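# Move glass graduated cylinder from shelved bench into cart tray

## Task

Take the glass graduated cylinder that is on the bench with shelves and set it upright in the cart's upper tray, with its base touching the tray floor itself rather than sitting on another cylinder's base. Every other cylinder must also be standing in the tray at the end. The task fails if any cylinder tips over, touches the room floor, drops more than a few centimetres or is knocked hard, since the glass breaks. The cart, pedal bin and stool can be pushed out of place. When finished, release the cylinder and move the robot away; it must not fall or be left leaning.

## Robot and tools

ROBOT. A Rainbow Robotics RB-Y1: a two-wheeled differential base with two rear casters (0.66 m long, 0.58 m wide, front edge 0.10 m ahead of the drive axle), two 7-joint arms with parallel grippers, a pan/tilt head, and a torso with four joints: torso_squat_rad, torso_shift_rad, torso_pitch_rad and torso_yaw_rad. The folded leg can poke out past the base's front.

FRAMES. Base frame: origin on the floor between the drive wheels, x ahead, y to the left, z up. The chest, left_hand and right_hand positions in results use this frame. A hand point lies between its finger pads; the fingers point along the hand's -z axis and close along its x axis. Printed hand positions get less accurate the further the arm reaches. The odometry frame is the base frame at the scene's start; base_odometry only counts wheel rotation, so slipping looks like travel. Heading grows to the left, from -3.142 to 3.142.

execute_actions. Arguments: "actions", a list holding exactly one action (or an empty list, which only reports state and images), and "cameras", a list from head_camera, left_wrist_camera, right_wrist_camera, all (omitted or null gives all; [] gives none). One action can contain:
- "base": exactly one relative move from where the base currently is. {"translate_m": d} drives straight d metres, forward positive, -3 to 3. {"rotate_rad": d} spins in place d radians, left (counter-clockwise seen from above) positive, -3.2 to 3.2. No sideways motion. A move needing over 8.667 s is refused.
- "joints": one object for both arms, head and torso, keyed by joint name, each value an absolute target, not an offset. Angles in radians, grippers in metres of pad opening. Ranges: torso_squat_rad 0 to 1.2 (bigger lowers the chest), torso_shift_rad -0.3 to 0.6 (hips forward when positive), torso_pitch_rad -0.2 to 1.4 (positive leans forward), torso_yaw_rad -1.5 to 1.5 (positive left); shoulder_pitch -2.356 to 2.356 (negative raises the arm forward); left_shoulder_roll 0 to 3.141, right_shoulder_roll -3.141 to 0 (away from the body lifts the arm sideways); shoulder_yaw -2.094 to 2.094; elbow -2.617 to 0.01 (negative bends); forearm_roll -3.141 to 3.141; wrist_pitch -1.57 to 1.919 (negative tips the hand forward); hand_roll -2.705 to 2.705; gripper 0 to 0.1; head_pan_rad -0.523 to 0.523 (positive left); head_tilt_rad -0.35 to 1.57 (positive looks down). Yaw and roll signs are the same on both arms. Torso combos must also hold: squat+shift <= 1.52; squat-shift+pitch <= 1.57; shift+0.5 pitch-0.4 squat <= 0.7; shift+0.3 pitch-0.5 squat <= 0.39, or the torso stops short with off_target.
- "speeds": caps for this action only: translate_m 0.05 to 0.4 m/s, rotate_rad 0.1 to 1.509 rad/s.
- "min_time_s": 0.1 to 8 s, the shortest duration for each arm and head motion.
All parts start together. An unknown key or out-of-range value refuses the whole call. Joints left out may still be driving to earlier targets. Rough top speeds: arm joints 1 rad/s (wrist-side joints 1.5), torso squat and pitch 0.3, shift 0.15, yaw 0.6, grippers 0.1 m/s.

wait: "seconds" 0 to 10; commands nothing and returns state and images. zoom_image: "camera" plus "region" [x0, y0, x1, y1] in pixels of that camera's last full image, top-left origin, at most 504 by 504. finished_scene: "scene", the current scene's number; it ends the scene for good and says whether the task succeeded.

RESULTS. base_status and joint_status tell how each commanded motion ended: done (for the base, wheels turned the commanded amount even if slipping), off_target (resting away from the target, maybe still pushing), contact_stop (arm or torso hit something firm), time_out, stopped_with_arm (torso halted because an arm had a contact stop), limit_stop_at_<name>, and limit_stop_at_own_body (a guard halted an arm or torso just before hitting the robot itself). A contact stop, time_out or stopped_with_arm halts the whole group (torso joints, or one arm's seven joints) and drops its targets. "joint command not followed" plus a "cause:" line means a self-collision check withheld an arm's targets; grippers still move, and withheld targets may be retried later. on_its_own reports uncommanded parts; "held at" is a held target, not a position. After a stop, first back off the arm in its own action, then the torso. Temperature lines list each arm's joints in joint_positions order; MOTOR HOT appears from 65 °C, and at 80 °C an OVER-TEMPERATURE FAULT brakes the arm and halts the robot. A torque fault (contact torque at a joint's load limit, e.g. 64.4 N m shoulders, 33.1 elbow, 23 wrist joints, held weight included) freezes everything for 10 s.

CAUTIONS. To grip, command an opening at least 0.005 m narrower than the object; off_target is then expected. The base keeps driving into furniture without stopping, and a bent leg pushing furniture can slide the robot back unseen by odometry. Never let the arms strike or squeeze each other, grippers included. Keep heavy loads from sitting far ahead of the drive wheels, or the robot tips. Carry the glass gently, lower it slowly, and avoid dropping or bumping it. Now and then a loose object may get a brief push from outside; the robot holds its last command while you think.

Each tool is called after "Call:" as name(argument=value, ...) on one line, values as JSON.

## Session

Call:
execute_actions(actions=[])

Scene clock: 0.00 s.
Motor temperatures (°C, as the motors report them): left_arm=[30 27 29 29 29 30 30] | right_arm=[33 30 30 32 33 33 30]
base_odometry: x=+0.000 y=+0.000 heading=+0.000 (m, m, rad; odometry frame)
base_status: not commanded
joint_positions: torso_squat_rad=+0.350 torso_shift_rad=+0.001 torso_pitch_rad=+0.001 torso_yaw_rad=+0.000 left_shoulder_pitch_rad=-0.001 left_shoulder_roll_rad=+0.036 left_shoulder_yaw_rad=-0.026 left_elbow_rad=-0.214 left_forearm_roll_rad=-0.044 left_wrist_pitch_rad=-0.010 left_hand_roll_rad=+0.006 left_gripper_m=+0.100 right_shoulder_pitch_rad=-0.012 right_shoulder_roll_rad=-0.001 right_shoulder_yaw_rad=-0.006 right_elbow_rad=-0.187 right_forearm_roll_rad=+0.048 right_wrist_pitch_rad=+0.054 right_hand_roll_rad=+0.045 right_gripper_m=+0.101 head_pan_rad=+0.000 head_tilt_rad=+0.400
joint_status: not commanded
chest: x=-0.2274 y=-0.0009 z=+1.2475 quat_wxyz=(+1.000, +0.001, +0.000, +0.000) (m; base frame)
left_hand: x=-0.1208 y=+0.2443 z=+0.5707 quat_wxyz=(+0.993, +0.019, -0.111, -0.034) (m; base frame)
right_hand: x=-0.1399 y=-0.2213 z=+0.5664 quat_wxyz=(+0.996, -0.004, -0.072, +0.046) (m; base frame)
pictures: head_camera, left_wrist_camera, right_wrist_camera
Images, in order (width x height): head_camera 896x504, left_wrist_camera 644x364, right_wrist_camera 644x364.

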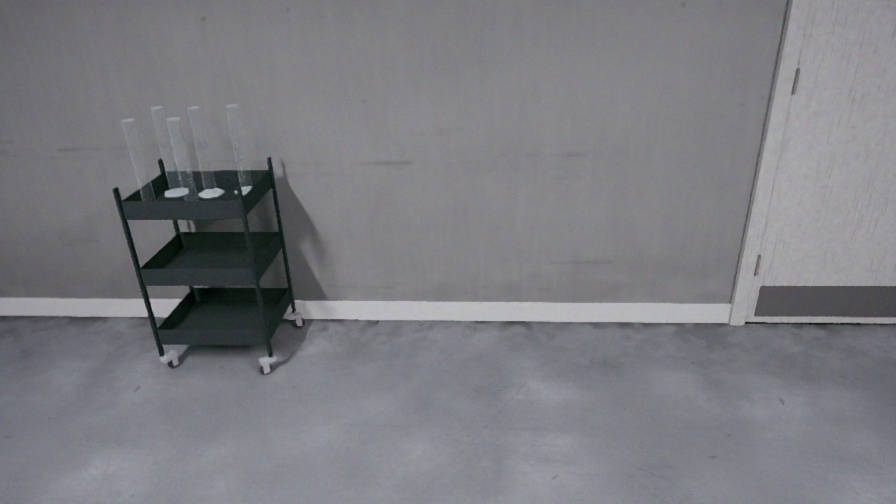

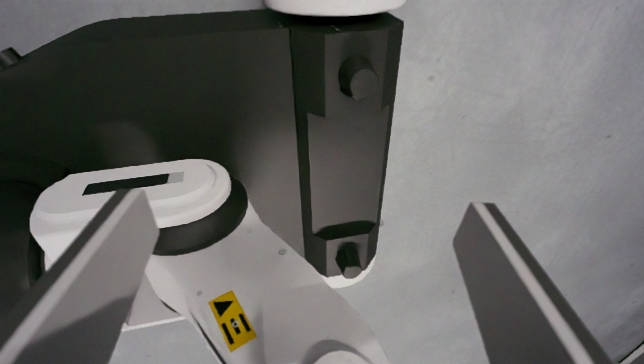

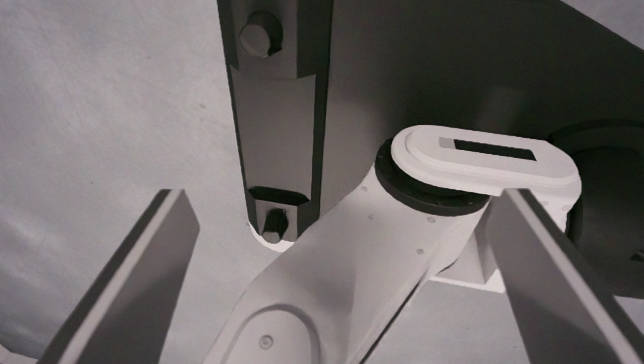

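Call:
zoom_image(camera="head_camera", region=[90, 80, 330, 390])

Call:
execute_actions(actions=[{"joints":{"head_pan_rad":0.52,"head_tilt_rad":0.3}}], cameras=["head_camera"])

Call:
execute_actions(actions=[{"joints":{"head_pan_rad":-0.52,"head_tilt_rad":0.3}}], cameras=["head_camera"])

Region (90, 80, 330, 390) of head_camera's 896x504 image, scaled by 1.626, with more detail than that image has; it fills the left 390 columns of this view, and the rest is white.

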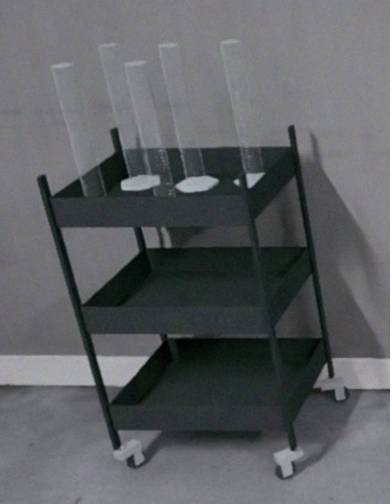

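Scene clock: 1.50 s.
Motor temperatures (°C, as the motors report them): left_arm=[30 27 29 29 29 30 30] | right_arm=[33 30 30 32 33 33 30]
base_odometry: x=+0.000 y=+0.000 heading=+0.000 (m, m, rad; odometry frame)
base_status: not commanded
joint_positions: torso_squat_rad=+0.350 torso_shift_rad=+0.001 torso_pitch_rad=+0.001 torso_yaw_rad=+0.000 left_shoulder_pitch_rad=-0.001 left_shoulder_roll_rad=+0.036 left_shoulder_yaw_rad=-0.026 left_elbow_rad=-0.214 left_forearm_roll_rad=-0.044 left_wrist_pitch_rad=-0.010 left_hand_roll_rad=+0.006 left_gripper_m=+0.100 right_shoulder_pitch_rad=-0.012 right_shoulder_roll_rad=-0.001 right_shoulder_yaw_rad=-0.006 right_elbow_rad=-0.187 right_forearm_roll_rad=+0.048 right_wrist_pitch_rad=+0.054 right_hand_roll_rad=+0.045 right_gripper_m=+0.101 head_pan_rad=+0.520 head_tilt_rad=+0.300
joint_status: all done
chest: x=-0.2274 y=-0.0009 z=+1.2475 quat_wxyz=(+1.000, +0.001, +0.000, +0.000) (m; base frame)
left_hand: x=-0.1208 y=+0.2443 z=+0.5707 quat_wxyz=(+0.993, +0.019, -0.111, -0.034) (m; base frame)
right_hand: x=-0.1399 y=-0.2213 z=+0.5664 quat_wxyz=(+0.996, -0.004, -0.072, +0.046) (m; base frame)
pictures: head_camera
Images, in order (width x height): head_camera 896x504.

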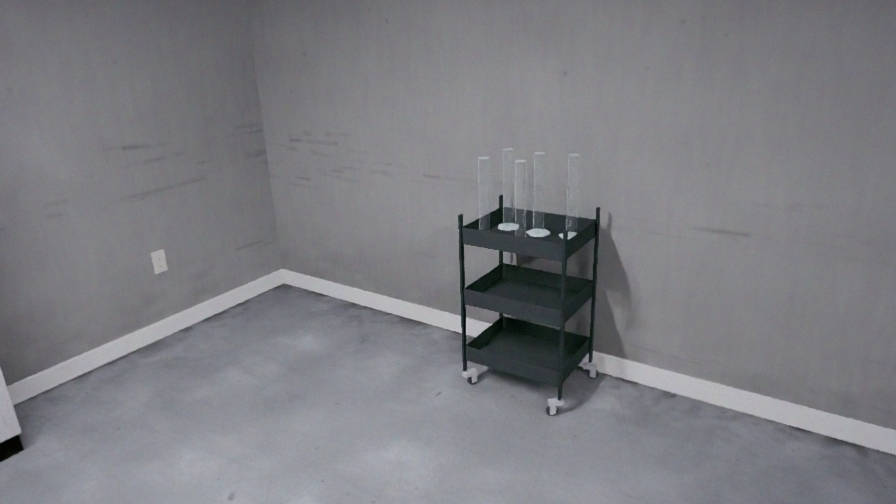

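Scene clock: 2.87 s.
Motor temperatures (°C, as the motors report them): left_arm=[30 27 29 29 29 30 30] | right_arm=[33 30 30 32 33 33 30]
base_odometry: x=+0.000 y=+0.000 heading=+0.000 (m, m, rad; odometry frame)
base_status: not commanded
joint_positions: torso_squat_rad=+0.350 torso_shift_rad=+0.001 torso_pitch_rad=+0.001 torso_yaw_rad=+0.000 left_shoulder_pitch_rad=-0.001 left_shoulder_roll_rad=+0.036 left_shoulder_yaw_rad=-0.026 left_elbow_rad=-0.214 left_forearm_roll_rad=-0.044 left_wrist_pitch_rad=-0.010 left_hand_roll_rad=+0.006 left_gripper_m=+0.100 right_shoulder_pitch_rad=-0.012 right_shoulder_roll_rad=-0.001 right_shoulder_yaw_rad=-0.006 right_elbow_rad=-0.187 right_forearm_roll_rad=+0.048 right_wrist_pitch_rad=+0.054 right_hand_roll_rad=+0.045 right_gripper_m=+0.101 head_pan_rad=-0.520 head_tilt_rad=+0.300
joint_status: all done
chest: x=-0.2274 y=-0.0009 z=+1.2475 quat_wxyz=(+1.000, +0.001, +0.000, +0.000) (m; base frame)
left_hand: x=-0.1208 y=+0.2443 z=+0.5707 quat_wxyz=(+0.993, +0.019, -0.111, -0.034) (m; base frame)
right_hand: x=-0.1399 y=-0.2213 z=+0.5664 quat_wxyz=(+0.996, -0.004, -0.072, +0.046) (m; base frame)
pictures: head_camera
Images, in order (width x height): head_camera 896x504.

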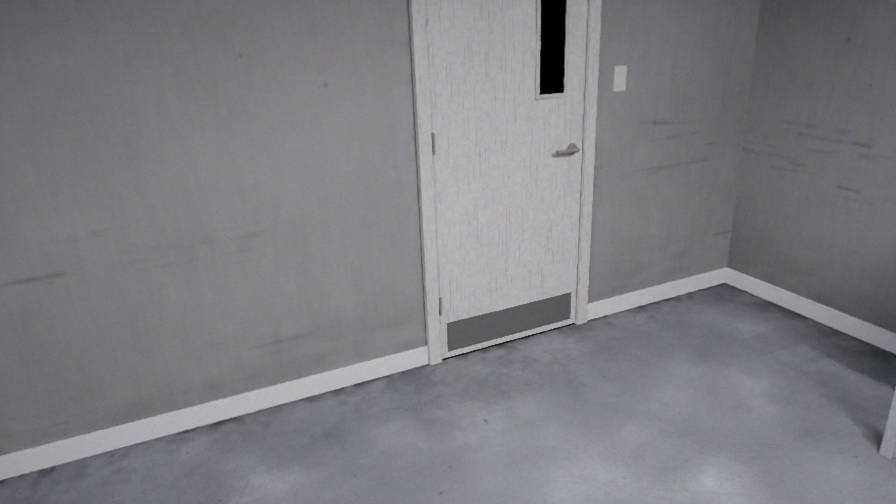

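Call:
execute_actions(actions=[{"joints":{"head_pan_rad":0.52,"torso_yaw_rad":1.2,"left_shoulder_roll_rad":0.2,"right_shoulder_roll_rad":-0.2}}], cameras=["head_camera"])

Scene clock: 6.23 s.
Motor temperatures (°C, as the motors report them): left_arm=[30 27 29 29 29 30 30] | right_arm=[33 30 30 32 33 33 30]
base_odometry: x=+0.000 y=+0.000 heading=+0.000 (m, m, rad; odometry frame)
base_status: not commanded
joint_positions: torso_squat_rad=+0.350 torso_shift_rad=+0.001 torso_pitch_rad=+0.001 torso_yaw_rad=+1.200 left_shoulder_pitch_rad=-0.001 left_shoulder_roll_rad=+0.200 left_shoulder_yaw_rad=-0.026 left_elbow_rad=-0.214 left_forearm_roll_rad=-0.044 left_wrist_pitch_rad=-0.010 left_hand_roll_rad=+0.006 left_gripper_m=+0.100 right_shoulder_pitch_rad=-0.012 right_shoulder_roll_rad=-0.200 right_shoulder_yaw_rad=-0.006 right_elbow_rad=-0.187 right_forearm_roll_rad=+0.048 right_wrist_pitch_rad=+0.054 right_hand_roll_rad=+0.045 right_gripper_m=+0.101 head_pan_rad=+0.520 head_tilt_rad=+0.300
joint_status: all done
chest: x=-0.2274 y=-0.0009 z=+1.2475 quat_wxyz=(+0.825, +0.001, +0.000, +0.565) (m; base frame)
left_hand: x=-0.5319 y=+0.2328 z=+0.5851 quat_wxyz=(+0.840, +0.144, -0.033, +0.523) (m; base frame)
right_hand: x=+0.1513 y=-0.0525 z=+0.5819 quat_wxyz=(+0.789, -0.047, -0.115, +0.602) (m; base frame)
pictures: head_camera
Images, in order (width x height): head_camera 896x504.

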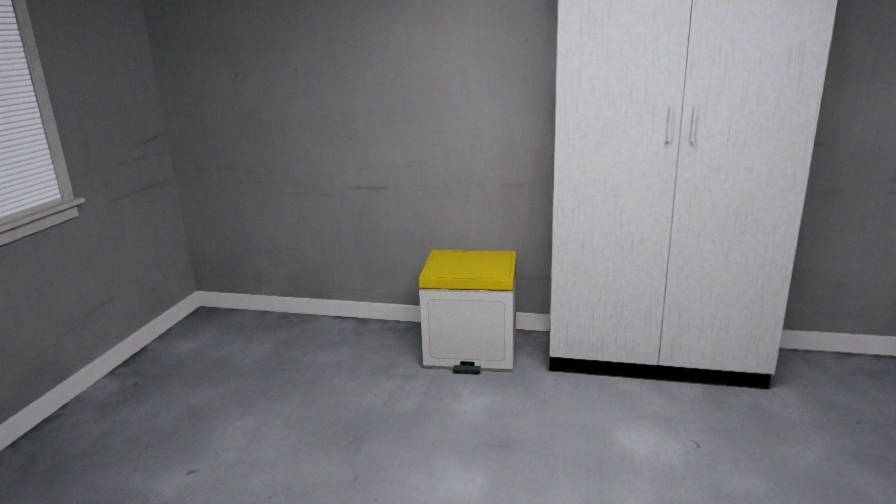

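Call:
execute_actions(actions=[{"base":{"rotate_rad":-1.57},"joints":{"head_pan_rad":-0.2,"torso_yaw_rad":0}}], cameras=["head_camera"])

Scene clock: 10.80 s.
Motor temperatures (°C, as the motors report them): left_arm=[30 27 29 29 29 30 30] | right_arm=[33 30 30 32 33 33 30]
base_odometry: x=+0.000 y=+0.000 heading=-1.570 (m, m, rad; odometry frame)
base_status: done
joint_positions: torso_squat_rad=+0.350 torso_shift_rad=+0.001 torso_pitch_rad=+0.001 torso_yaw_rad=+0.000 left_shoulder_pitch_rad=-0.001 left_shoulder_roll_rad=+0.200 left_shoulder_yaw_rad=-0.026 left_elbow_rad=-0.214 left_forearm_roll_rad=-0.044 left_wrist_pitch_rad=-0.010 left_hand_roll_rad=+0.006 left_gripper_m=+0.100 right_shoulder_pitch_rad=-0.012 right_shoulder_roll_rad=-0.200 right_shoulder_yaw_rad=-0.006 right_elbow_rad=-0.187 right_forearm_roll_rad=+0.048 right_wrist_pitch_rad=+0.054 right_hand_roll_rad=+0.045 right_gripper_m=+0.101 head_pan_rad=-0.200 head_tilt_rad=+0.300
joint_status: all done
chest: x=-0.2274 y=-0.0008 z=+1.2475 quat_wxyz=(+1.000, +0.001, +0.000, +0.000) (m; base frame)
left_hand: x=-0.1206 y=+0.3679 z=+0.5851 quat_wxyz=(+0.988, +0.100, -0.108, -0.043) (m; base frame)
right_hand: x=-0.1396 y=-0.3723 z=+0.5816 quat_wxyz=(+0.991, -0.104, -0.068, +0.052) (m; base frame)
pictures: head_camera
Images, in order (width x height): head_camera 896x504.

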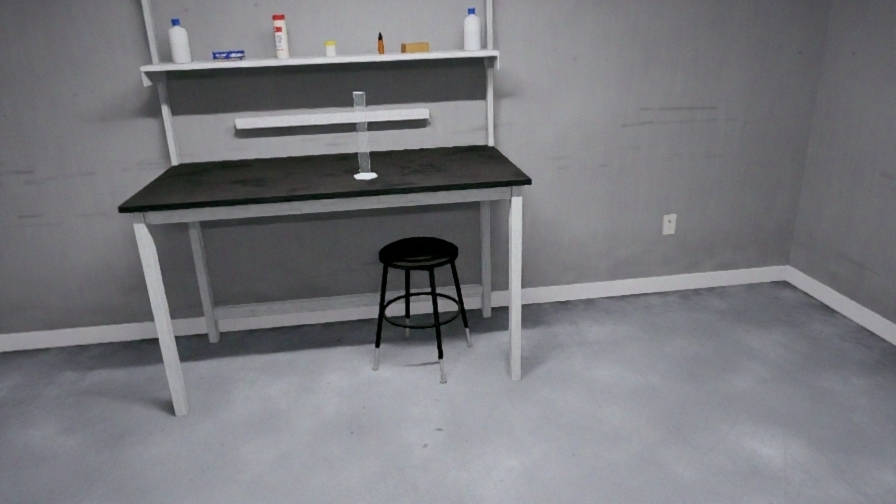

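Call:
execute_actions(actions=[{"base":{"translate_m":1.45},"joints":{"head_pan_rad":-0.1,"head_tilt_rad":0.4,"torso_squat_rad":0.5,"left_shoulder_roll_rad":0.05,"right_shoulder_pitch_rad":-0.5265,"right_shoulder_roll_rad":-0.0443,"right_shoulder_yaw_rad":-0.1728,"right_elbow_rad":-1.4,"right_forearm_roll_rad":0,"right_wrist_pitch_rad":0.329,"right_hand_roll_rad":1.571},"min_time_s":3}])

Scene clock: 31.20 s.
Motor temperatures (°C, as the motors report them): left_arm=[30 27 29 29 29 30 30] | right_arm=[33 30 30 32 33 33 30]
base_odometry: x=+0.001 y=-1.450 heading=-1.570 (m, m, rad; odometry frame)
base_status: done
joint_positions: torso_squat_rad=+0.500 torso_shift_rad=+0.001 torso_pitch_rad=+0.001 torso_yaw_rad=+0.000 left_shoulder_pitch_rad=-0.001 left_shoulder_roll_rad=+0.050 left_shoulder_yaw_rad=-0.026 left_elbow_rad=-0.214 left_forearm_roll_rad=-0.044 left_wrist_pitch_rad=-0.010 left_hand_roll_rad=+0.006 left_gripper_m=+0.100 right_shoulder_pitch_rad=-0.527 right_shoulder_roll_rad=-0.045 right_shoulder_yaw_rad=-0.173 right_elbow_rad=-1.400 right_forearm_roll_rad=+0.000 right_wrist_pitch_rad=+0.329 right_hand_roll_rad=+1.571 right_gripper_m=+0.101 head_pan_rad=-0.100 head_tilt_rad=+0.400
joint_status: all done
chest: x=-0.2273 y=-0.0008 z=+1.2042 quat_wxyz=(+1.000, +0.001, +0.000, +0.000) (m; base frame)
left_hand: x=-0.1207 y=+0.2553 z=+0.5279 quat_wxyz=(+0.993, +0.026, -0.111, -0.035) (m; base frame)
right_hand: x=+0.4150 y=-0.2209 z=+1.1100 quat_wxyz=(+0.500, -0.500, -0.500, +0.500) (m; base frame)
pictures: head_camera, left_wrist_camera, right_wrist_camera
Images, in order (width x height): head_camera 896x504, left_wrist_camera 644x364, right_wrist_camera 644x364.

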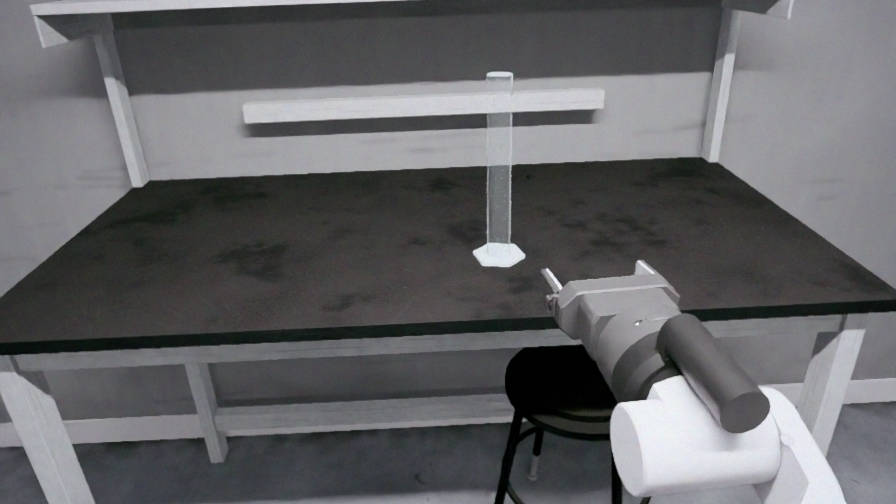

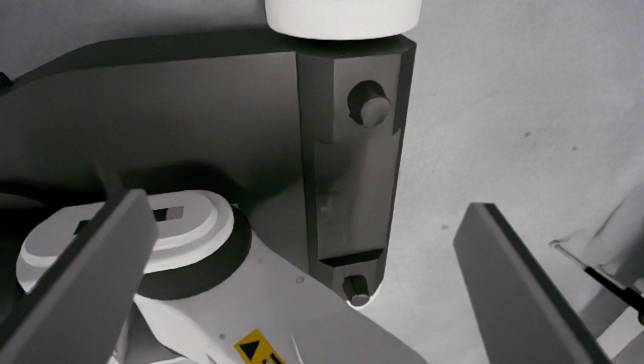

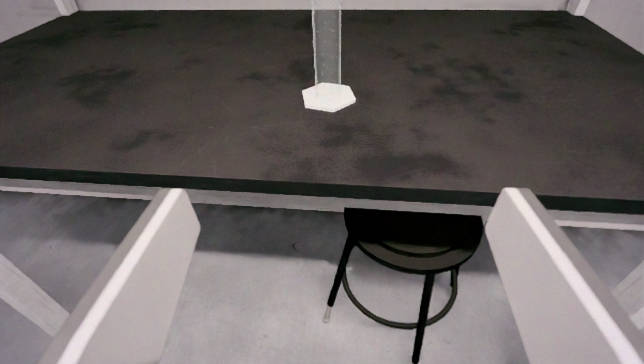

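Call:
execute_actions(actions=[{"base":{"translate_m":0.32},"joints":{"head_tilt_rad":0.55,"head_pan_rad":-0.2}}], cameras=["head_camera","right_wrist_camera"])

Scene clock: 35.80 s.
Motor temperatures (°C, as the motors report them): left_arm=[30 27 29 29 29 30 30] | right_arm=[33 30 30 32 33 33 30]
base_odometry: x=+0.002 y=-1.770 heading=-1.570 (m, m, rad; odometry frame)
base_status: done
joint_positions: torso_squat_rad=+0.500 torso_shift_rad=+0.001 torso_pitch_rad=+0.001 torso_yaw_rad=+0.000 left_shoulder_pitch_rad=-0.001 left_shoulder_roll_rad=+0.050 left_shoulder_yaw_rad=-0.026 left_elbow_rad=-0.214 left_forearm_roll_rad=-0.044 left_wrist_pitch_rad=-0.010 left_hand_roll_rad=+0.006 left_gripper_m=+0.100 right_shoulder_pitch_rad=-0.527 right_shoulder_roll_rad=-0.045 right_shoulder_yaw_rad=-0.173 right_elbow_rad=-1.400 right_forearm_roll_rad=+0.000 right_wrist_pitch_rad=+0.329 right_hand_roll_rad=+1.571 right_gripper_m=+0.101 head_pan_rad=-0.200 head_tilt_rad=+0.550
joint_status: all done
chest: x=-0.2273 y=-0.0008 z=+1.2042 quat_wxyz=(+1.000, +0.001, +0.000, +0.000) (m; base frame)
left_hand: x=-0.1208 y=+0.2553 z=+0.5279 quat_wxyz=(+0.993, +0.026, -0.111, -0.035) (m; base frame)
right_hand: x=+0.4151 y=-0.2209 z=+1.1100 quat_wxyz=(+0.500, -0.500, -0.500, +0.500) (m; base frame)
pictures: head_camera, right_wrist_camera
Images, in order (width x height): head_camera 896x504, right_wrist_camera 644x364.

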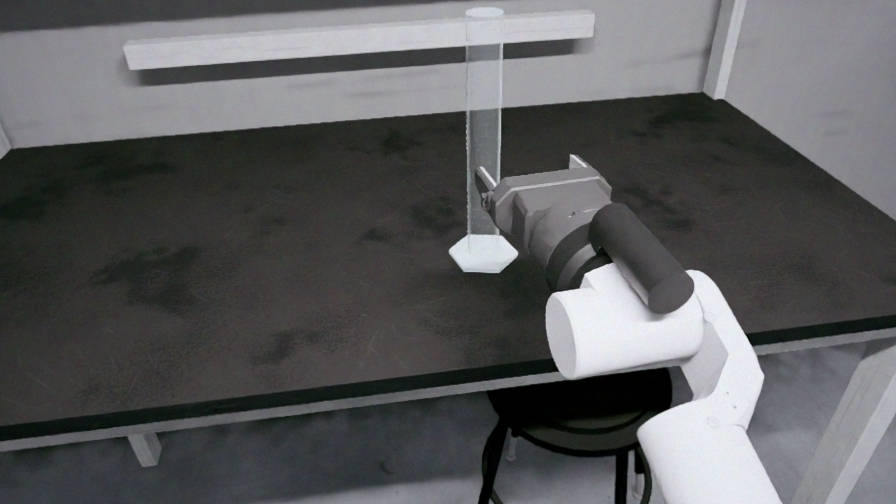

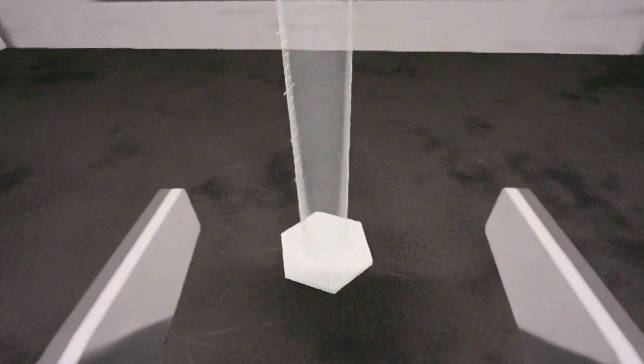

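Call:
execute_actions(actions=[{"base":{"rotate_rad":0.028}}], cameras=[])

Call:
execute_actions(actions=[{"base":{"translate_m":0.10},"speeds":{"translate_m":0.15}}], cameras=["head_camera","right_wrist_camera"])

Scene clock: 37.80 s.
Motor temperatures (°C, as the motors report them): left_arm=[30 27 29 29 29 30 30] | right_arm=[33 30 30 32 33 33 30]
base_odometry: x=+0.002 y=-1.770 heading=-1.543 (m, m, rad; odometry frame)
base_status: done
joint_positions: torso_squat_rad=+0.500 torso_shift_rad=+0.001 torso_pitch_rad=+0.001 torso_yaw_rad=+0.000 left_shoulder_pitch_rad=-0.001 left_shoulder_roll_rad=+0.050 left_shoulder_yaw_rad=-0.026 left_elbow_rad=-0.214 left_forearm_roll_rad=-0.044 left_wrist_pitch_rad=-0.010 left_hand_roll_rad=+0.006 left_gripper_m=+0.100 right_shoulder_pitch_rad=-0.527 right_shoulder_roll_rad=-0.045 right_shoulder_yaw_rad=-0.173 right_elbow_rad=-1.400 right_forearm_roll_rad=+0.000 right_wrist_pitch_rad=+0.329 right_hand_roll_rad=+1.571 right_gripper_m=+0.101 head_pan_rad=-0.200 head_tilt_rad=+0.550
joint_status: not commanded
chest: x=-0.2273 y=-0.0008 z=+1.2042 quat_wxyz=(+1.000, +0.001, +0.000, +0.000) (m; base frame)
left_hand: x=-0.1208 y=+0.2552 z=+0.5279 quat_wxyz=(+0.993, +0.026, -0.111, -0.035) (m; base frame)
right_hand: x=+0.4150 y=-0.2209 z=+1.1100 quat_wxyz=(+0.500, -0.500, -0.500, +0.500) (m; base frame)
pictures: none
No camera images: the call's "cameras" was empty. Leave "cameras" out to get every camera's image.

Scene clock: 39.17 s.
Motor temperatures (°C, as the motors report them): left_arm=[30 27 29 29 29 30 30] | right_arm=[33 30 30 32 33 33 30]
base_odometry: x=+0.005 y=-1.870 heading=-1.542 (m, m, rad; odometry frame)
base_status: done
joint_positions: torso_squat_rad=+0.500 torso_shift_rad=+0.001 torso_pitch_rad=+0.001 torso_yaw_rad=+0.000 left_shoulder_pitch_rad=-0.001 left_shoulder_roll_rad=+0.050 left_shoulder_yaw_rad=-0.026 left_elbow_rad=-0.214 left_forearm_roll_rad=-0.044 left_wrist_pitch_rad=-0.010 left_hand_roll_rad=+0.006 left_gripper_m=+0.100 right_shoulder_pitch_rad=-0.527 right_shoulder_roll_rad=-0.045 right_shoulder_yaw_rad=-0.173 right_elbow_rad=-1.400 right_forearm_roll_rad=+0.000 right_wrist_pitch_rad=+0.329 right_hand_roll_rad=+1.571 right_gripper_m=+0.101 head_pan_rad=-0.200 head_tilt_rad=+0.550
joint_status: not commanded
chest: x=-0.2274 y=-0.0008 z=+1.2042 quat_wxyz=(+1.000, +0.001, +0.000, +0.000) (m; base frame)
left_hand: x=-0.1208 y=+0.2552 z=+0.5279 quat_wxyz=(+0.993, +0.026, -0.111, -0.035) (m; base frame)
right_hand: x=+0.4150 y=-0.2209 z=+1.1100 quat_wxyz=(+0.500, -0.500, -0.500, +0.500) (m; base frame)
pictures: head_camera, right_wrist_camera
Images, in order (width x height): head_camera 896x504, right_wrist_camera 644x364.

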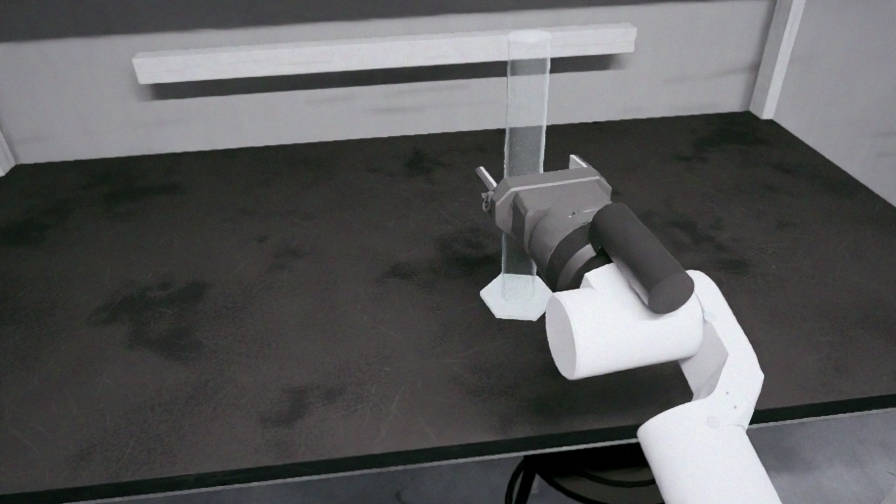

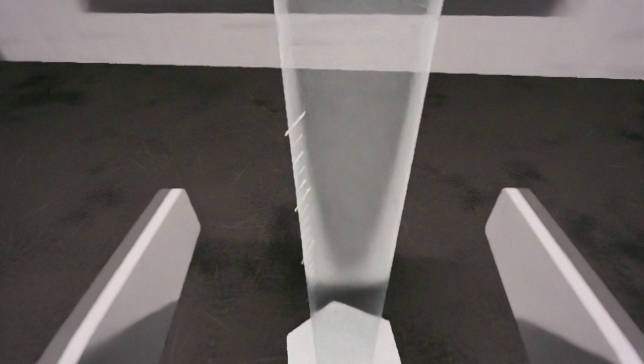

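Call:
execute_actions(actions=[{"base":{"translate_m":0.035},"speeds":{"translate_m":0.08}}], cameras=["head_camera","right_wrist_camera"])

Scene clock: 42.37 s.
Motor temperatures (°C, as the motors report them): left_arm=[30 27 29 29 29 30 30] | right_arm=[33 30 30 32 33 33 30]
base_odometry: x=+0.006 y=-1.905 heading=-1.541 (m, m, rad; odometry frame)
base_status: done
joint_positions: torso_squat_rad=+0.500 torso_shift_rad=+0.001 torso_pitch_rad=+0.001 torso_yaw_rad=+0.000 left_shoulder_pitch_rad=-0.001 left_shoulder_roll_rad=+0.050 left_shoulder_yaw_rad=-0.026 left_elbow_rad=-0.214 left_forearm_roll_rad=-0.044 left_wrist_pitch_rad=-0.010 left_hand_roll_rad=+0.006 left_gripper_m=+0.100 right_shoulder_pitch_rad=-0.527 right_shoulder_roll_rad=-0.045 right_shoulder_yaw_rad=-0.173 right_elbow_rad=-1.400 right_forearm_roll_rad=+0.000 right_wrist_pitch_rad=+0.329 right_hand_roll_rad=+1.571 right_gripper_m=+0.101 head_pan_rad=-0.200 head_tilt_rad=+0.550
joint_status: not commanded
chest: x=-0.2273 y=-0.0008 z=+1.2042 quat_wxyz=(+1.000, +0.001, +0.000, +0.000) (m; base frame)
left_hand: x=-0.1208 y=+0.2552 z=+0.5279 quat_wxyz=(+0.993, +0.026, -0.111, -0.035) (m; base frame)
right_hand: x=+0.4151 y=-0.2209 z=+1.1100 quat_wxyz=(+0.500, -0.500, -0.500, +0.500) (m; base frame)
pictures: head_camera, right_wrist_camera
Images, in order (width x height): head_camera 896x504, right_wrist_camera 644x364.

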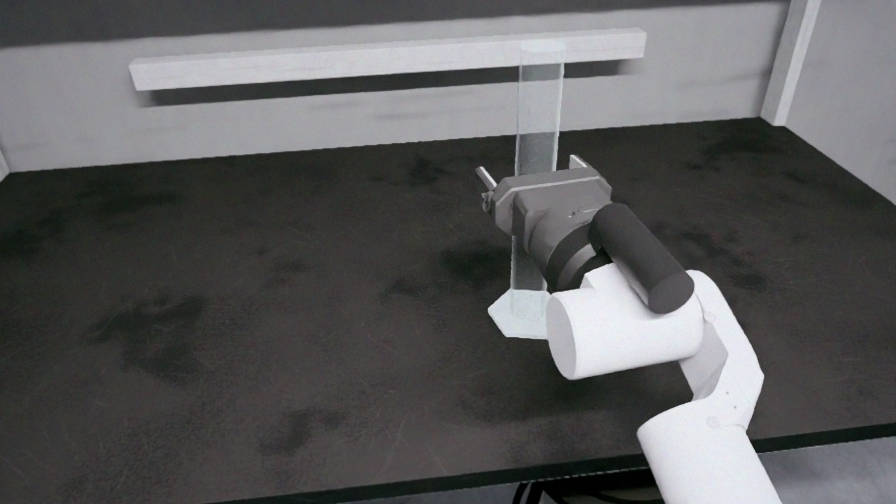

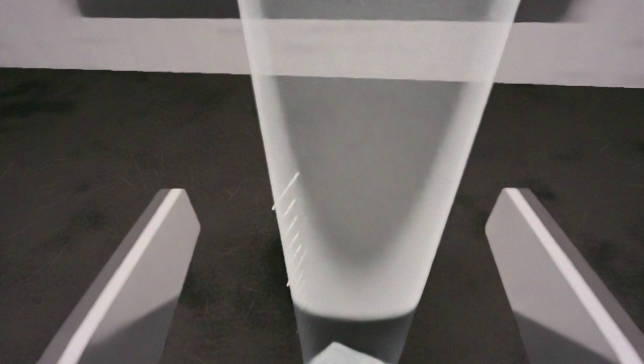

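Call:
execute_actions(actions=[{"joints":{"right_gripper_m":0.052,"torso_yaw_rad":-0.006}}], cameras=["right_wrist_camera"])

Scene clock: 44.07 s.
Motor temperatures (°C, as the motors report them): left_arm=[30 27 29 29 29 30 30] | right_arm=[33 30 30 32 33 33 30]
base_odometry: x=+0.006 y=-1.905 heading=-1.541 (m, m, rad; odometry frame)
base_status: not commanded
joint_positions: torso_squat_rad=+0.500 torso_shift_rad=+0.001 torso_pitch_rad=+0.001 torso_yaw_rad=-0.006 left_shoulder_pitch_rad=-0.001 left_shoulder_roll_rad=+0.050 left_shoulder_yaw_rad=-0.026 left_elbow_rad=-0.214 left_forearm_roll_rad=-0.044 left_wrist_pitch_rad=-0.010 left_hand_roll_rad=+0.006 left_gripper_m=+0.100 right_shoulder_pitch_rad=-0.527 right_shoulder_roll_rad=-0.045 right_shoulder_yaw_rad=-0.173 right_elbow_rad=-1.400 right_forearm_roll_rad=+0.000 right_wrist_pitch_rad=+0.329 right_hand_roll_rad=+1.571 right_gripper_m=+0.052 head_pan_rad=-0.200 head_tilt_rad=+0.550
joint_status: all done
chest: x=-0.2273 y=-0.0008 z=+1.2042 quat_wxyz=(+1.000, +0.001, +0.000, -0.003) (m; base frame)
left_hand: x=-0.1193 y=+0.2546 z=+0.5279 quat_wxyz=(+0.993, +0.026, -0.111, -0.038) (m; base frame)
right_hand: x=+0.4138 y=-0.2247 z=+1.1100 quat_wxyz=(+0.502, -0.501, -0.499, +0.498) (m; base frame)
pictures: right_wrist_camera
Images, in order (width x height): right_wrist_camera 644x364.

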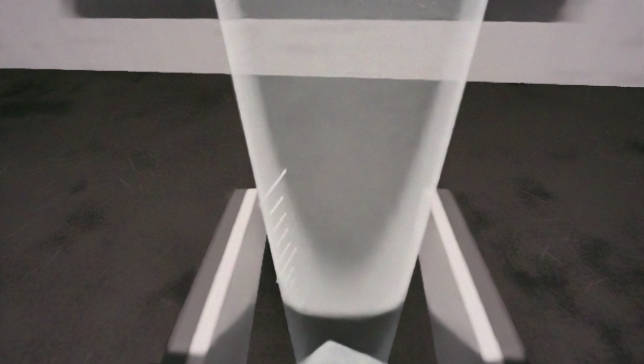

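Call:
execute_actions(actions=[{"joints":{"right_gripper_m":0.033}}], cameras=["head_camera","right_wrist_camera"])

Scene clock: 44.93 s.
Motor temperatures (°C, as the motors report them): left_arm=[30 27 29 29 29 30 30] | right_arm=[33 30 30 32 33 33 30]
base_odometry: x=+0.006 y=-1.905 heading=-1.541 (m, m, rad; odometry frame)
base_status: not commanded
joint_positions: torso_squat_rad=+0.500 torso_shift_rad=+0.001 torso_pitch_rad=+0.001 torso_yaw_rad=-0.006 left_shoulder_pitch_rad=-0.001 left_shoulder_roll_rad=+0.050 left_shoulder_yaw_rad=-0.026 left_elbow_rad=-0.214 left_forearm_roll_rad=-0.044 left_wrist_pitch_rad=-0.010 left_hand_roll_rad=+0.006 left_gripper_m=+0.100 right_shoulder_pitch_rad=-0.527 right_shoulder_roll_rad=-0.045 right_shoulder_yaw_rad=-0.173 right_elbow_rad=-1.400 right_forearm_roll_rad=+0.000 right_wrist_pitch_rad=+0.329 right_hand_roll_rad=+1.571 right_gripper_m=+0.043 head_pan_rad=-0.200 head_tilt_rad=+0.550
joint_status: right_gripper_m off_target (ended at +0.043, target +0.033)
chest: x=-0.2273 y=-0.0008 z=+1.2042 quat_wxyz=(+1.000, +0.001, +0.000, -0.003) (m; base frame)
left_hand: x=-0.1193 y=+0.2546 z=+0.5279 quat_wxyz=(+0.993, +0.026, -0.111, -0.038) (m; base frame)
right_hand: x=+0.4138 y=-0.2247 z=+1.1100 quat_wxyz=(+0.502, -0.501, -0.499, +0.498) (m; base frame)
pictures: head_camera, right_wrist_camera
Images, in order (width x height): head_camera 896x504, right_wrist_camera 644x364.

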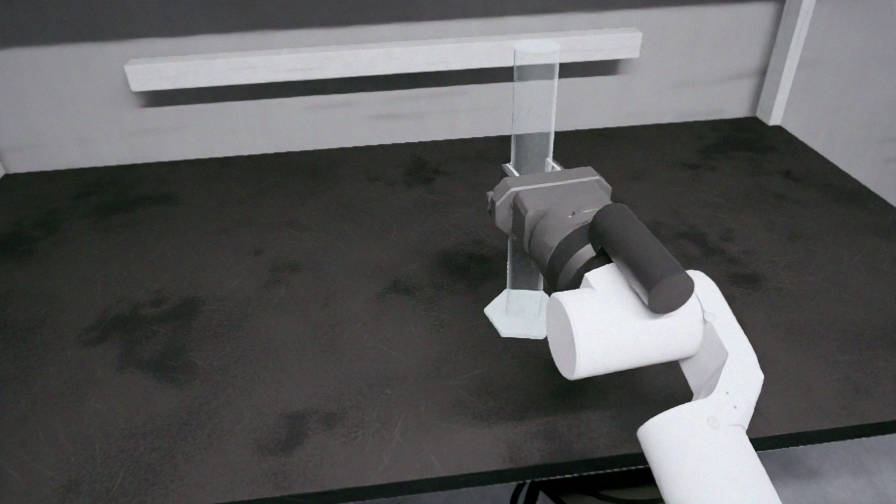

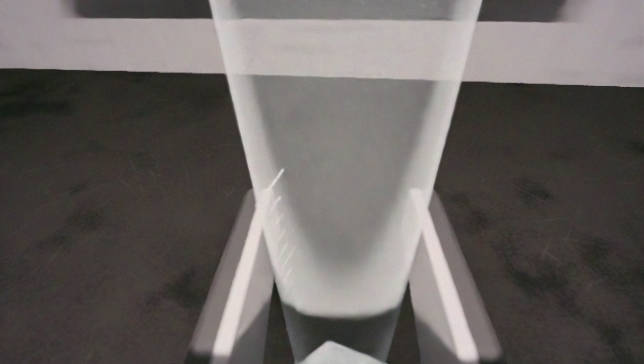

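Call:
execute_actions(actions=[{"joints":{"torso_squat_rad":0.3,"torso_yaw_rad":0}}], cameras=["head_camera","right_wrist_camera"])

Scene clock: 46.77 s.
Motor temperatures (°C, as the motors report them): left_arm=[30 27 29 29 29 30 30] | right_arm=[33 30 30 32 33 33 30]
base_odometry: x=+0.006 y=-1.905 heading=-1.541 (m, m, rad; odometry frame)
base_status: not commanded
joint_positions: torso_squat_rad=+0.300 torso_shift_rad=+0.001 torso_pitch_rad=+0.001 torso_yaw_rad=+0.000 left_shoulder_pitch_rad=-0.001 left_shoulder_roll_rad=+0.050 left_shoulder_yaw_rad=-0.026 left_elbow_rad=-0.214 left_forearm_roll_rad=-0.044 left_wrist_pitch_rad=-0.010 left_hand_roll_rad=+0.006 left_gripper_m=+0.100 right_shoulder_pitch_rad=-0.527 right_shoulder_roll_rad=-0.045 right_shoulder_yaw_rad=-0.173 right_elbow_rad=-1.400 right_forearm_roll_rad=+0.000 right_wrist_pitch_rad=+0.329 right_hand_roll_rad=+1.571 right_gripper_m=+0.043 head_pan_rad=-0.200 head_tilt_rad=+0.550
joint_status: all done
chest: x=-0.2273 y=-0.0009 z=+1.2587 quat_wxyz=(+1.000, +0.001, +0.000, +0.000) (m; base frame)
left_hand: x=-0.1208 y=+0.2552 z=+0.5823 quat_wxyz=(+0.993, +0.026, -0.111, -0.035) (m; base frame)
right_hand: x=+0.4151 y=-0.2210 z=+1.1641 quat_wxyz=(+0.500, -0.500, -0.500, +0.500) (m; base frame)
pictures: head_camera, right_wrist_camera
Images, in order (width x height): head_camera 896x504, right_wrist_camera 644x364.

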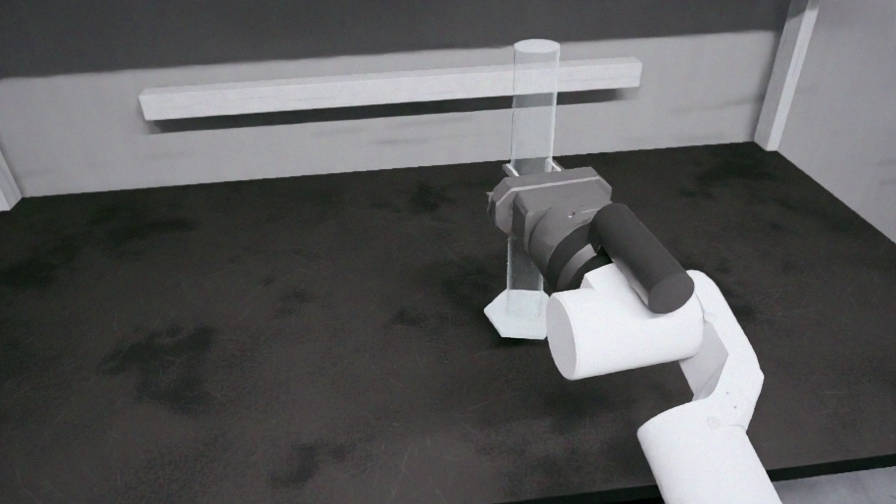

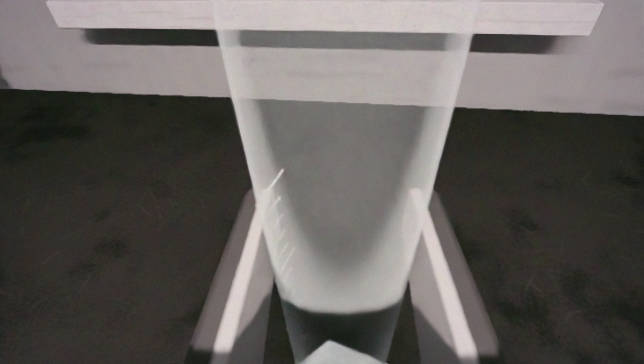

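Call:
execute_actions(actions=[{"base":{"translate_m":-0.6}}], cameras=[])

Call:
execute_actions(actions=[{"base":{"rotate_rad":2.427},"joints":{"head_pan_rad":0,"head_tilt_rad":0.4}}], cameras=["head_camera"])

Scene clock: 53.43 s.
Motor temperatures (°C, as the motors report them): left_arm=[30 27 29 29 29 30 30] | right_arm=[33 30 30 33 33 33 30]
base_odometry: x=-0.012 y=-1.305 heading=-1.540 (m, m, rad; odometry frame)
base_status: done
joint_positions: torso_squat_rad=+0.300 torso_shift_rad=+0.001 torso_pitch_rad=+0.000 torso_yaw_rad=+0.000 left_shoulder_pitch_rad=-0.001 left_shoulder_roll_rad=+0.050 left_shoulder_yaw_rad=-0.026 left_elbow_rad=-0.214 left_forearm_roll_rad=-0.044 left_wrist_pitch_rad=-0.010 left_hand_roll_rad=+0.006 left_gripper_m=+0.100 right_shoulder_pitch_rad=-0.526 right_shoulder_roll_rad=-0.045 right_shoulder_yaw_rad=-0.173 right_elbow_rad=-1.400 right_forearm_roll_rad=+0.000 right_wrist_pitch_rad=+0.329 right_hand_roll_rad=+1.571 right_gripper_m=+0.043 head_pan_rad=-0.200 head_tilt_rad=+0.550
joint_status: not commanded
chest: x=-0.2274 y=-0.0009 z=+1.2587 quat_wxyz=(+1.000, +0.001, +0.000, +0.000) (m; base frame)
left_hand: x=-0.1209 y=+0.2552 z=+0.5823 quat_wxyz=(+0.993, +0.026, -0.111, -0.035) (m; base frame)
right_hand: x=+0.4150 y=-0.2210 z=+1.1642 quat_wxyz=(+0.500, -0.500, -0.500, +0.500) (m; base frame)
pictures: none
No camera images: the call's "cameras" was empty. Leave "cameras" out to get every camera's image.

Scene clock: 58.20 s.
Motor temperatures (°C, as the motors report them): left_arm=[30 27 29 29 29 30 30] | right_arm=[33 30 30 33 33 33 30]
base_odometry: x=-0.012 y=-1.305 heading=+0.886 (m, m, rad; odometry frame)
base_status: done
joint_positions: torso_squat_rad=+0.300 torso_shift_rad=+0.001 torso_pitch_rad=+0.000 torso_yaw_rad=+0.000 left_shoulder_pitch_rad=-0.001 left_shoulder_roll_rad=+0.050 left_shoulder_yaw_rad=-0.026 left_elbow_rad=-0.214 left_forearm_roll_rad=-0.044 left_wrist_pitch_rad=-0.010 left_hand_roll_rad=+0.006 left_gripper_m=+0.100 right_shoulder_pitch_rad=-0.526 right_shoulder_roll_rad=-0.045 right_shoulder_yaw_rad=-0.173 right_elbow_rad=-1.400 right_forearm_roll_rad=+0.000 right_wrist_pitch_rad=+0.329 right_hand_roll_rad=+1.571 right_gripper_m=+0.043 head_pan_rad=+0.000 head_tilt_rad=+0.400
joint_status: all done
chest: x=-0.2274 y=-0.0009 z=+1.2587 quat_wxyz=(+1.000, +0.001, +0.000, +0.000) (m; base frame)
left_hand: x=-0.1209 y=+0.2551 z=+0.5823 quat_wxyz=(+0.993, +0.026, -0.111, -0.035) (m; base frame)
right_hand: x=+0.4149 y=-0.2210 z=+1.1642 quat_wxyz=(+0.500, -0.500, -0.500, +0.500) (m; base frame)
pictures: head_camera
Images, in order (width x height): head_camera 896x504.

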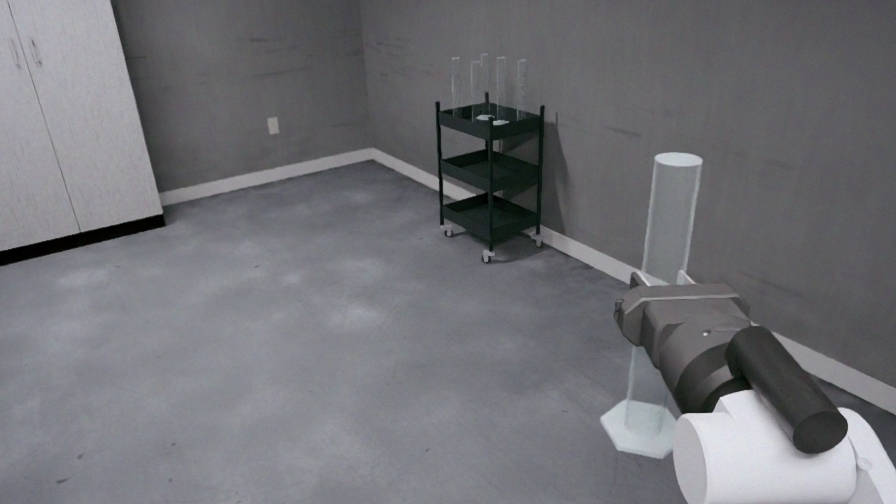

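Call:
execute_actions(actions=[{"base":{"translate_m":1.95},"joints":{"head_pan_rad":-0.1,"head_tilt_rad":0.6}}], cameras=["head_camera","right_wrist_camera"])

Scene clock: 65.07 s.
Motor temperatures (°C, as the motors report them): left_arm=[30 27 29 29 29 30 30] | right_arm=[34 30 30 33 33 33 30]
base_odometry: x=+1.220 y=+0.206 heading=+0.887 (m, m, rad; odometry frame)
base_status: done
joint_positions: torso_squat_rad=+0.300 torso_shift_rad=+0.001 torso_pitch_rad=+0.001 torso_yaw_rad=+0.000 left_shoulder_pitch_rad=-0.001 left_shoulder_roll_rad=+0.050 left_shoulder_yaw_rad=-0.026 left_elbow_rad=-0.214 left_forearm_roll_rad=-0.044 left_wrist_pitch_rad=-0.010 left_hand_roll_rad=+0.006 left_gripper_m=+0.100 right_shoulder_pitch_rad=-0.527 right_shoulder_roll_rad=-0.045 right_shoulder_yaw_rad=-0.173 right_elbow_rad=-1.400 right_forearm_roll_rad=+0.000 right_wrist_pitch_rad=+0.329 right_hand_roll_rad=+1.571 right_gripper_m=+0.043 head_pan_rad=-0.100 head_tilt_rad=+0.600
joint_status: all done
chest: x=-0.2273 y=-0.0009 z=+1.2587 quat_wxyz=(+1.000, +0.001, +0.000, +0.000) (m; base frame)
left_hand: x=-0.1207 y=+0.2551 z=+0.5823 quat_wxyz=(+0.993, +0.026, -0.111, -0.035) (m; base frame)
right_hand: x=+0.4150 y=-0.2210 z=+1.1641 quat_wxyz=(+0.500, -0.500, -0.500, +0.500) (m; base frame)
pictures: head_camera, right_wrist_camera
Images, in order (width x height): head_camera 896x504, right_wrist_camera 644x364.

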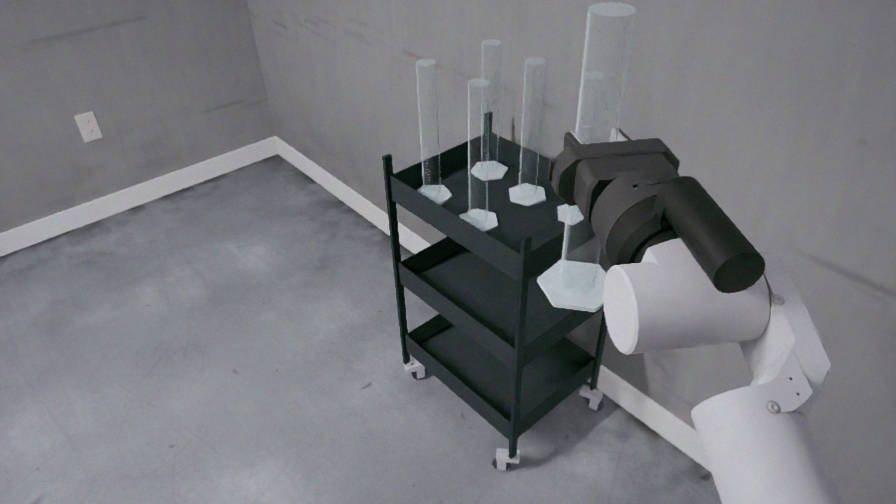

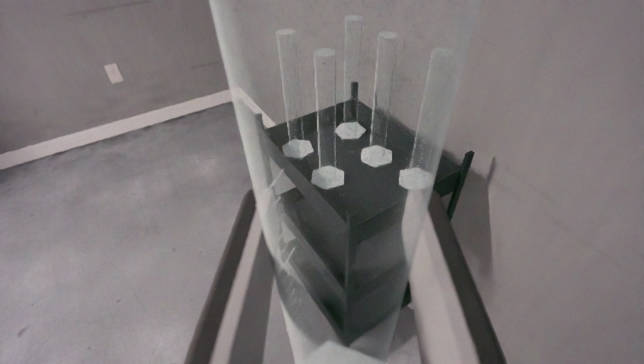

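Call:
execute_actions(actions=[{"base":{"rotate_rad":-0.065},"joints":{"torso_squat_rad":0.55}}], cameras=[])

Call:
execute_actions(actions=[{"base":{"translate_m":0.4},"speeds":{"translate_m":0.3},"joints":{"torso_squat_rad":0.65,"head_tilt_rad":0.8,"head_pan_rad":-0.25}}], cameras=["head_camera","right_wrist_camera"])

Scene clock: 69.77 s.
Motor temperatures (°C, as the motors report them): left_arm=[30 27 29 29 29 30 30] | right_arm=[34 30 30 33 33 33 30]
base_odometry: x=+1.220 y=+0.206 heading=+0.823 (m, m, rad; odometry frame)
base_status: done
joint_positions: torso_squat_rad=+0.550 torso_shift_rad=+0.001 torso_pitch_rad=+0.000 torso_yaw_rad=+0.000 left_shoulder_pitch_rad=-0.001 left_shoulder_roll_rad=+0.050 left_shoulder_yaw_rad=-0.026 left_elbow_rad=-0.214 left_forearm_roll_rad=-0.044 left_wrist_pitch_rad=-0.010 left_hand_roll_rad=+0.006 left_gripper_m=+0.100 right_shoulder_pitch_rad=-0.526 right_shoulder_roll_rad=-0.045 right_shoulder_yaw_rad=-0.173 right_elbow_rad=-1.400 right_forearm_roll_rad=+0.000 right_wrist_pitch_rad=+0.329 right_hand_roll_rad=+1.571 right_gripper_m=+0.043 head_pan_rad=-0.100 head_tilt_rad=+0.600
joint_status: all done
chest: x=-0.2275 y=-0.0008 z=+1.1867 quat_wxyz=(+1.000, +0.001, +0.000, +0.000) (m; base frame)
left_hand: x=-0.1208 y=+0.2552 z=+0.5104 quat_wxyz=(+0.993, +0.026, -0.111, -0.035) (m; base frame)
right_hand: x=+0.4149 y=-0.2209 z=+1.0923 quat_wxyz=(+0.500, -0.500, -0.500, +0.500) (m; base frame)
pictures: none
No camera images: the call's "cameras" was empty. Leave "cameras" out to get every camera's image.

Scene clock: 72.17 s.
Motor temperatures (°C, as the motors report them): left_arm=[30 27 29 29 29 30 30] | right_arm=[34 30 30 33 33 33 30]
base_odometry: x=+1.493 y=+0.499 heading=+0.822 (m, m, rad; odometry frame)
base_status: done
joint_positions: torso_squat_rad=+0.650 torso_shift_rad=+0.001 torso_pitch_rad=+0.001 torso_yaw_rad=+0.000 left_shoulder_pitch_rad=-0.001 left_shoulder_roll_rad=+0.050 left_shoulder_yaw_rad=-0.026 left_elbow_rad=-0.214 left_forearm_roll_rad=-0.044 left_wrist_pitch_rad=-0.010 left_hand_roll_rad=+0.006 left_gripper_m=+0.100 right_shoulder_pitch_rad=-0.526 right_shoulder_roll_rad=-0.045 right_shoulder_yaw_rad=-0.173 right_elbow_rad=-1.400 right_forearm_roll_rad=+0.000 right_wrist_pitch_rad=+0.329 right_hand_roll_rad=+1.571 right_gripper_m=+0.043 head_pan_rad=-0.250 head_tilt_rad=+0.800
joint_status: all done
chest: x=-0.2273 y=-0.0008 z=+1.1472 quat_wxyz=(+1.000, +0.001, +0.000, +0.000) (m; base frame)
left_hand: x=-0.1208 y=+0.2552 z=+0.4709 quat_wxyz=(+0.993, +0.026, -0.111, -0.035) (m; base frame)
right_hand: x=+0.4150 y=-0.2209 z=+1.0526 quat_wxyz=(+0.500, -0.500, -0.500, +0.500) (m; base frame)
pictures: head_camera, right_wrist_camera
Images, in order (width x height): head_camera 896x504, right_wrist_camera 644x364.

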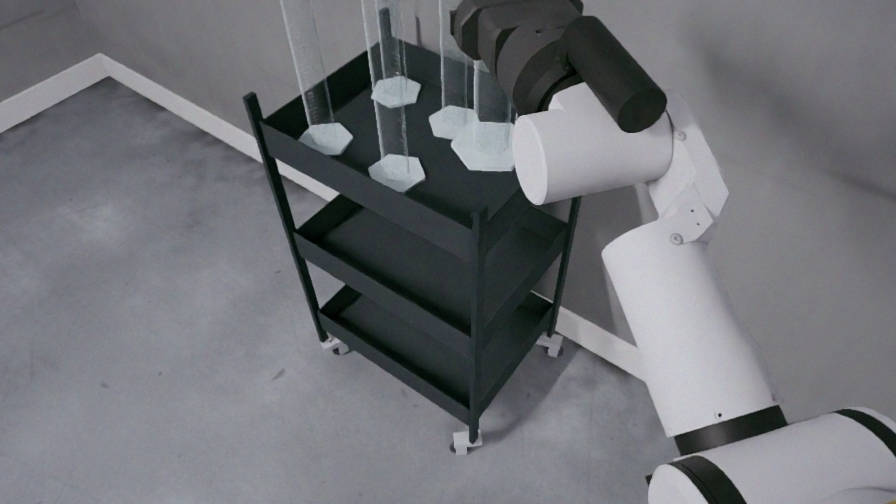

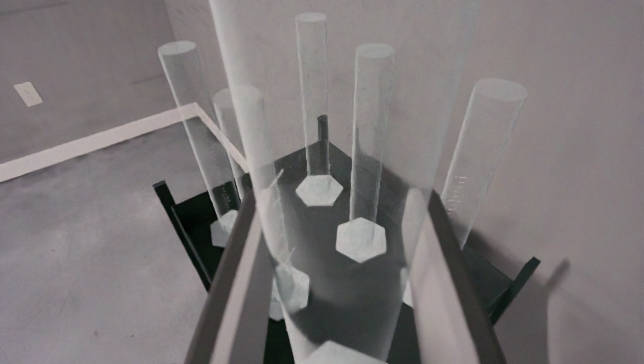

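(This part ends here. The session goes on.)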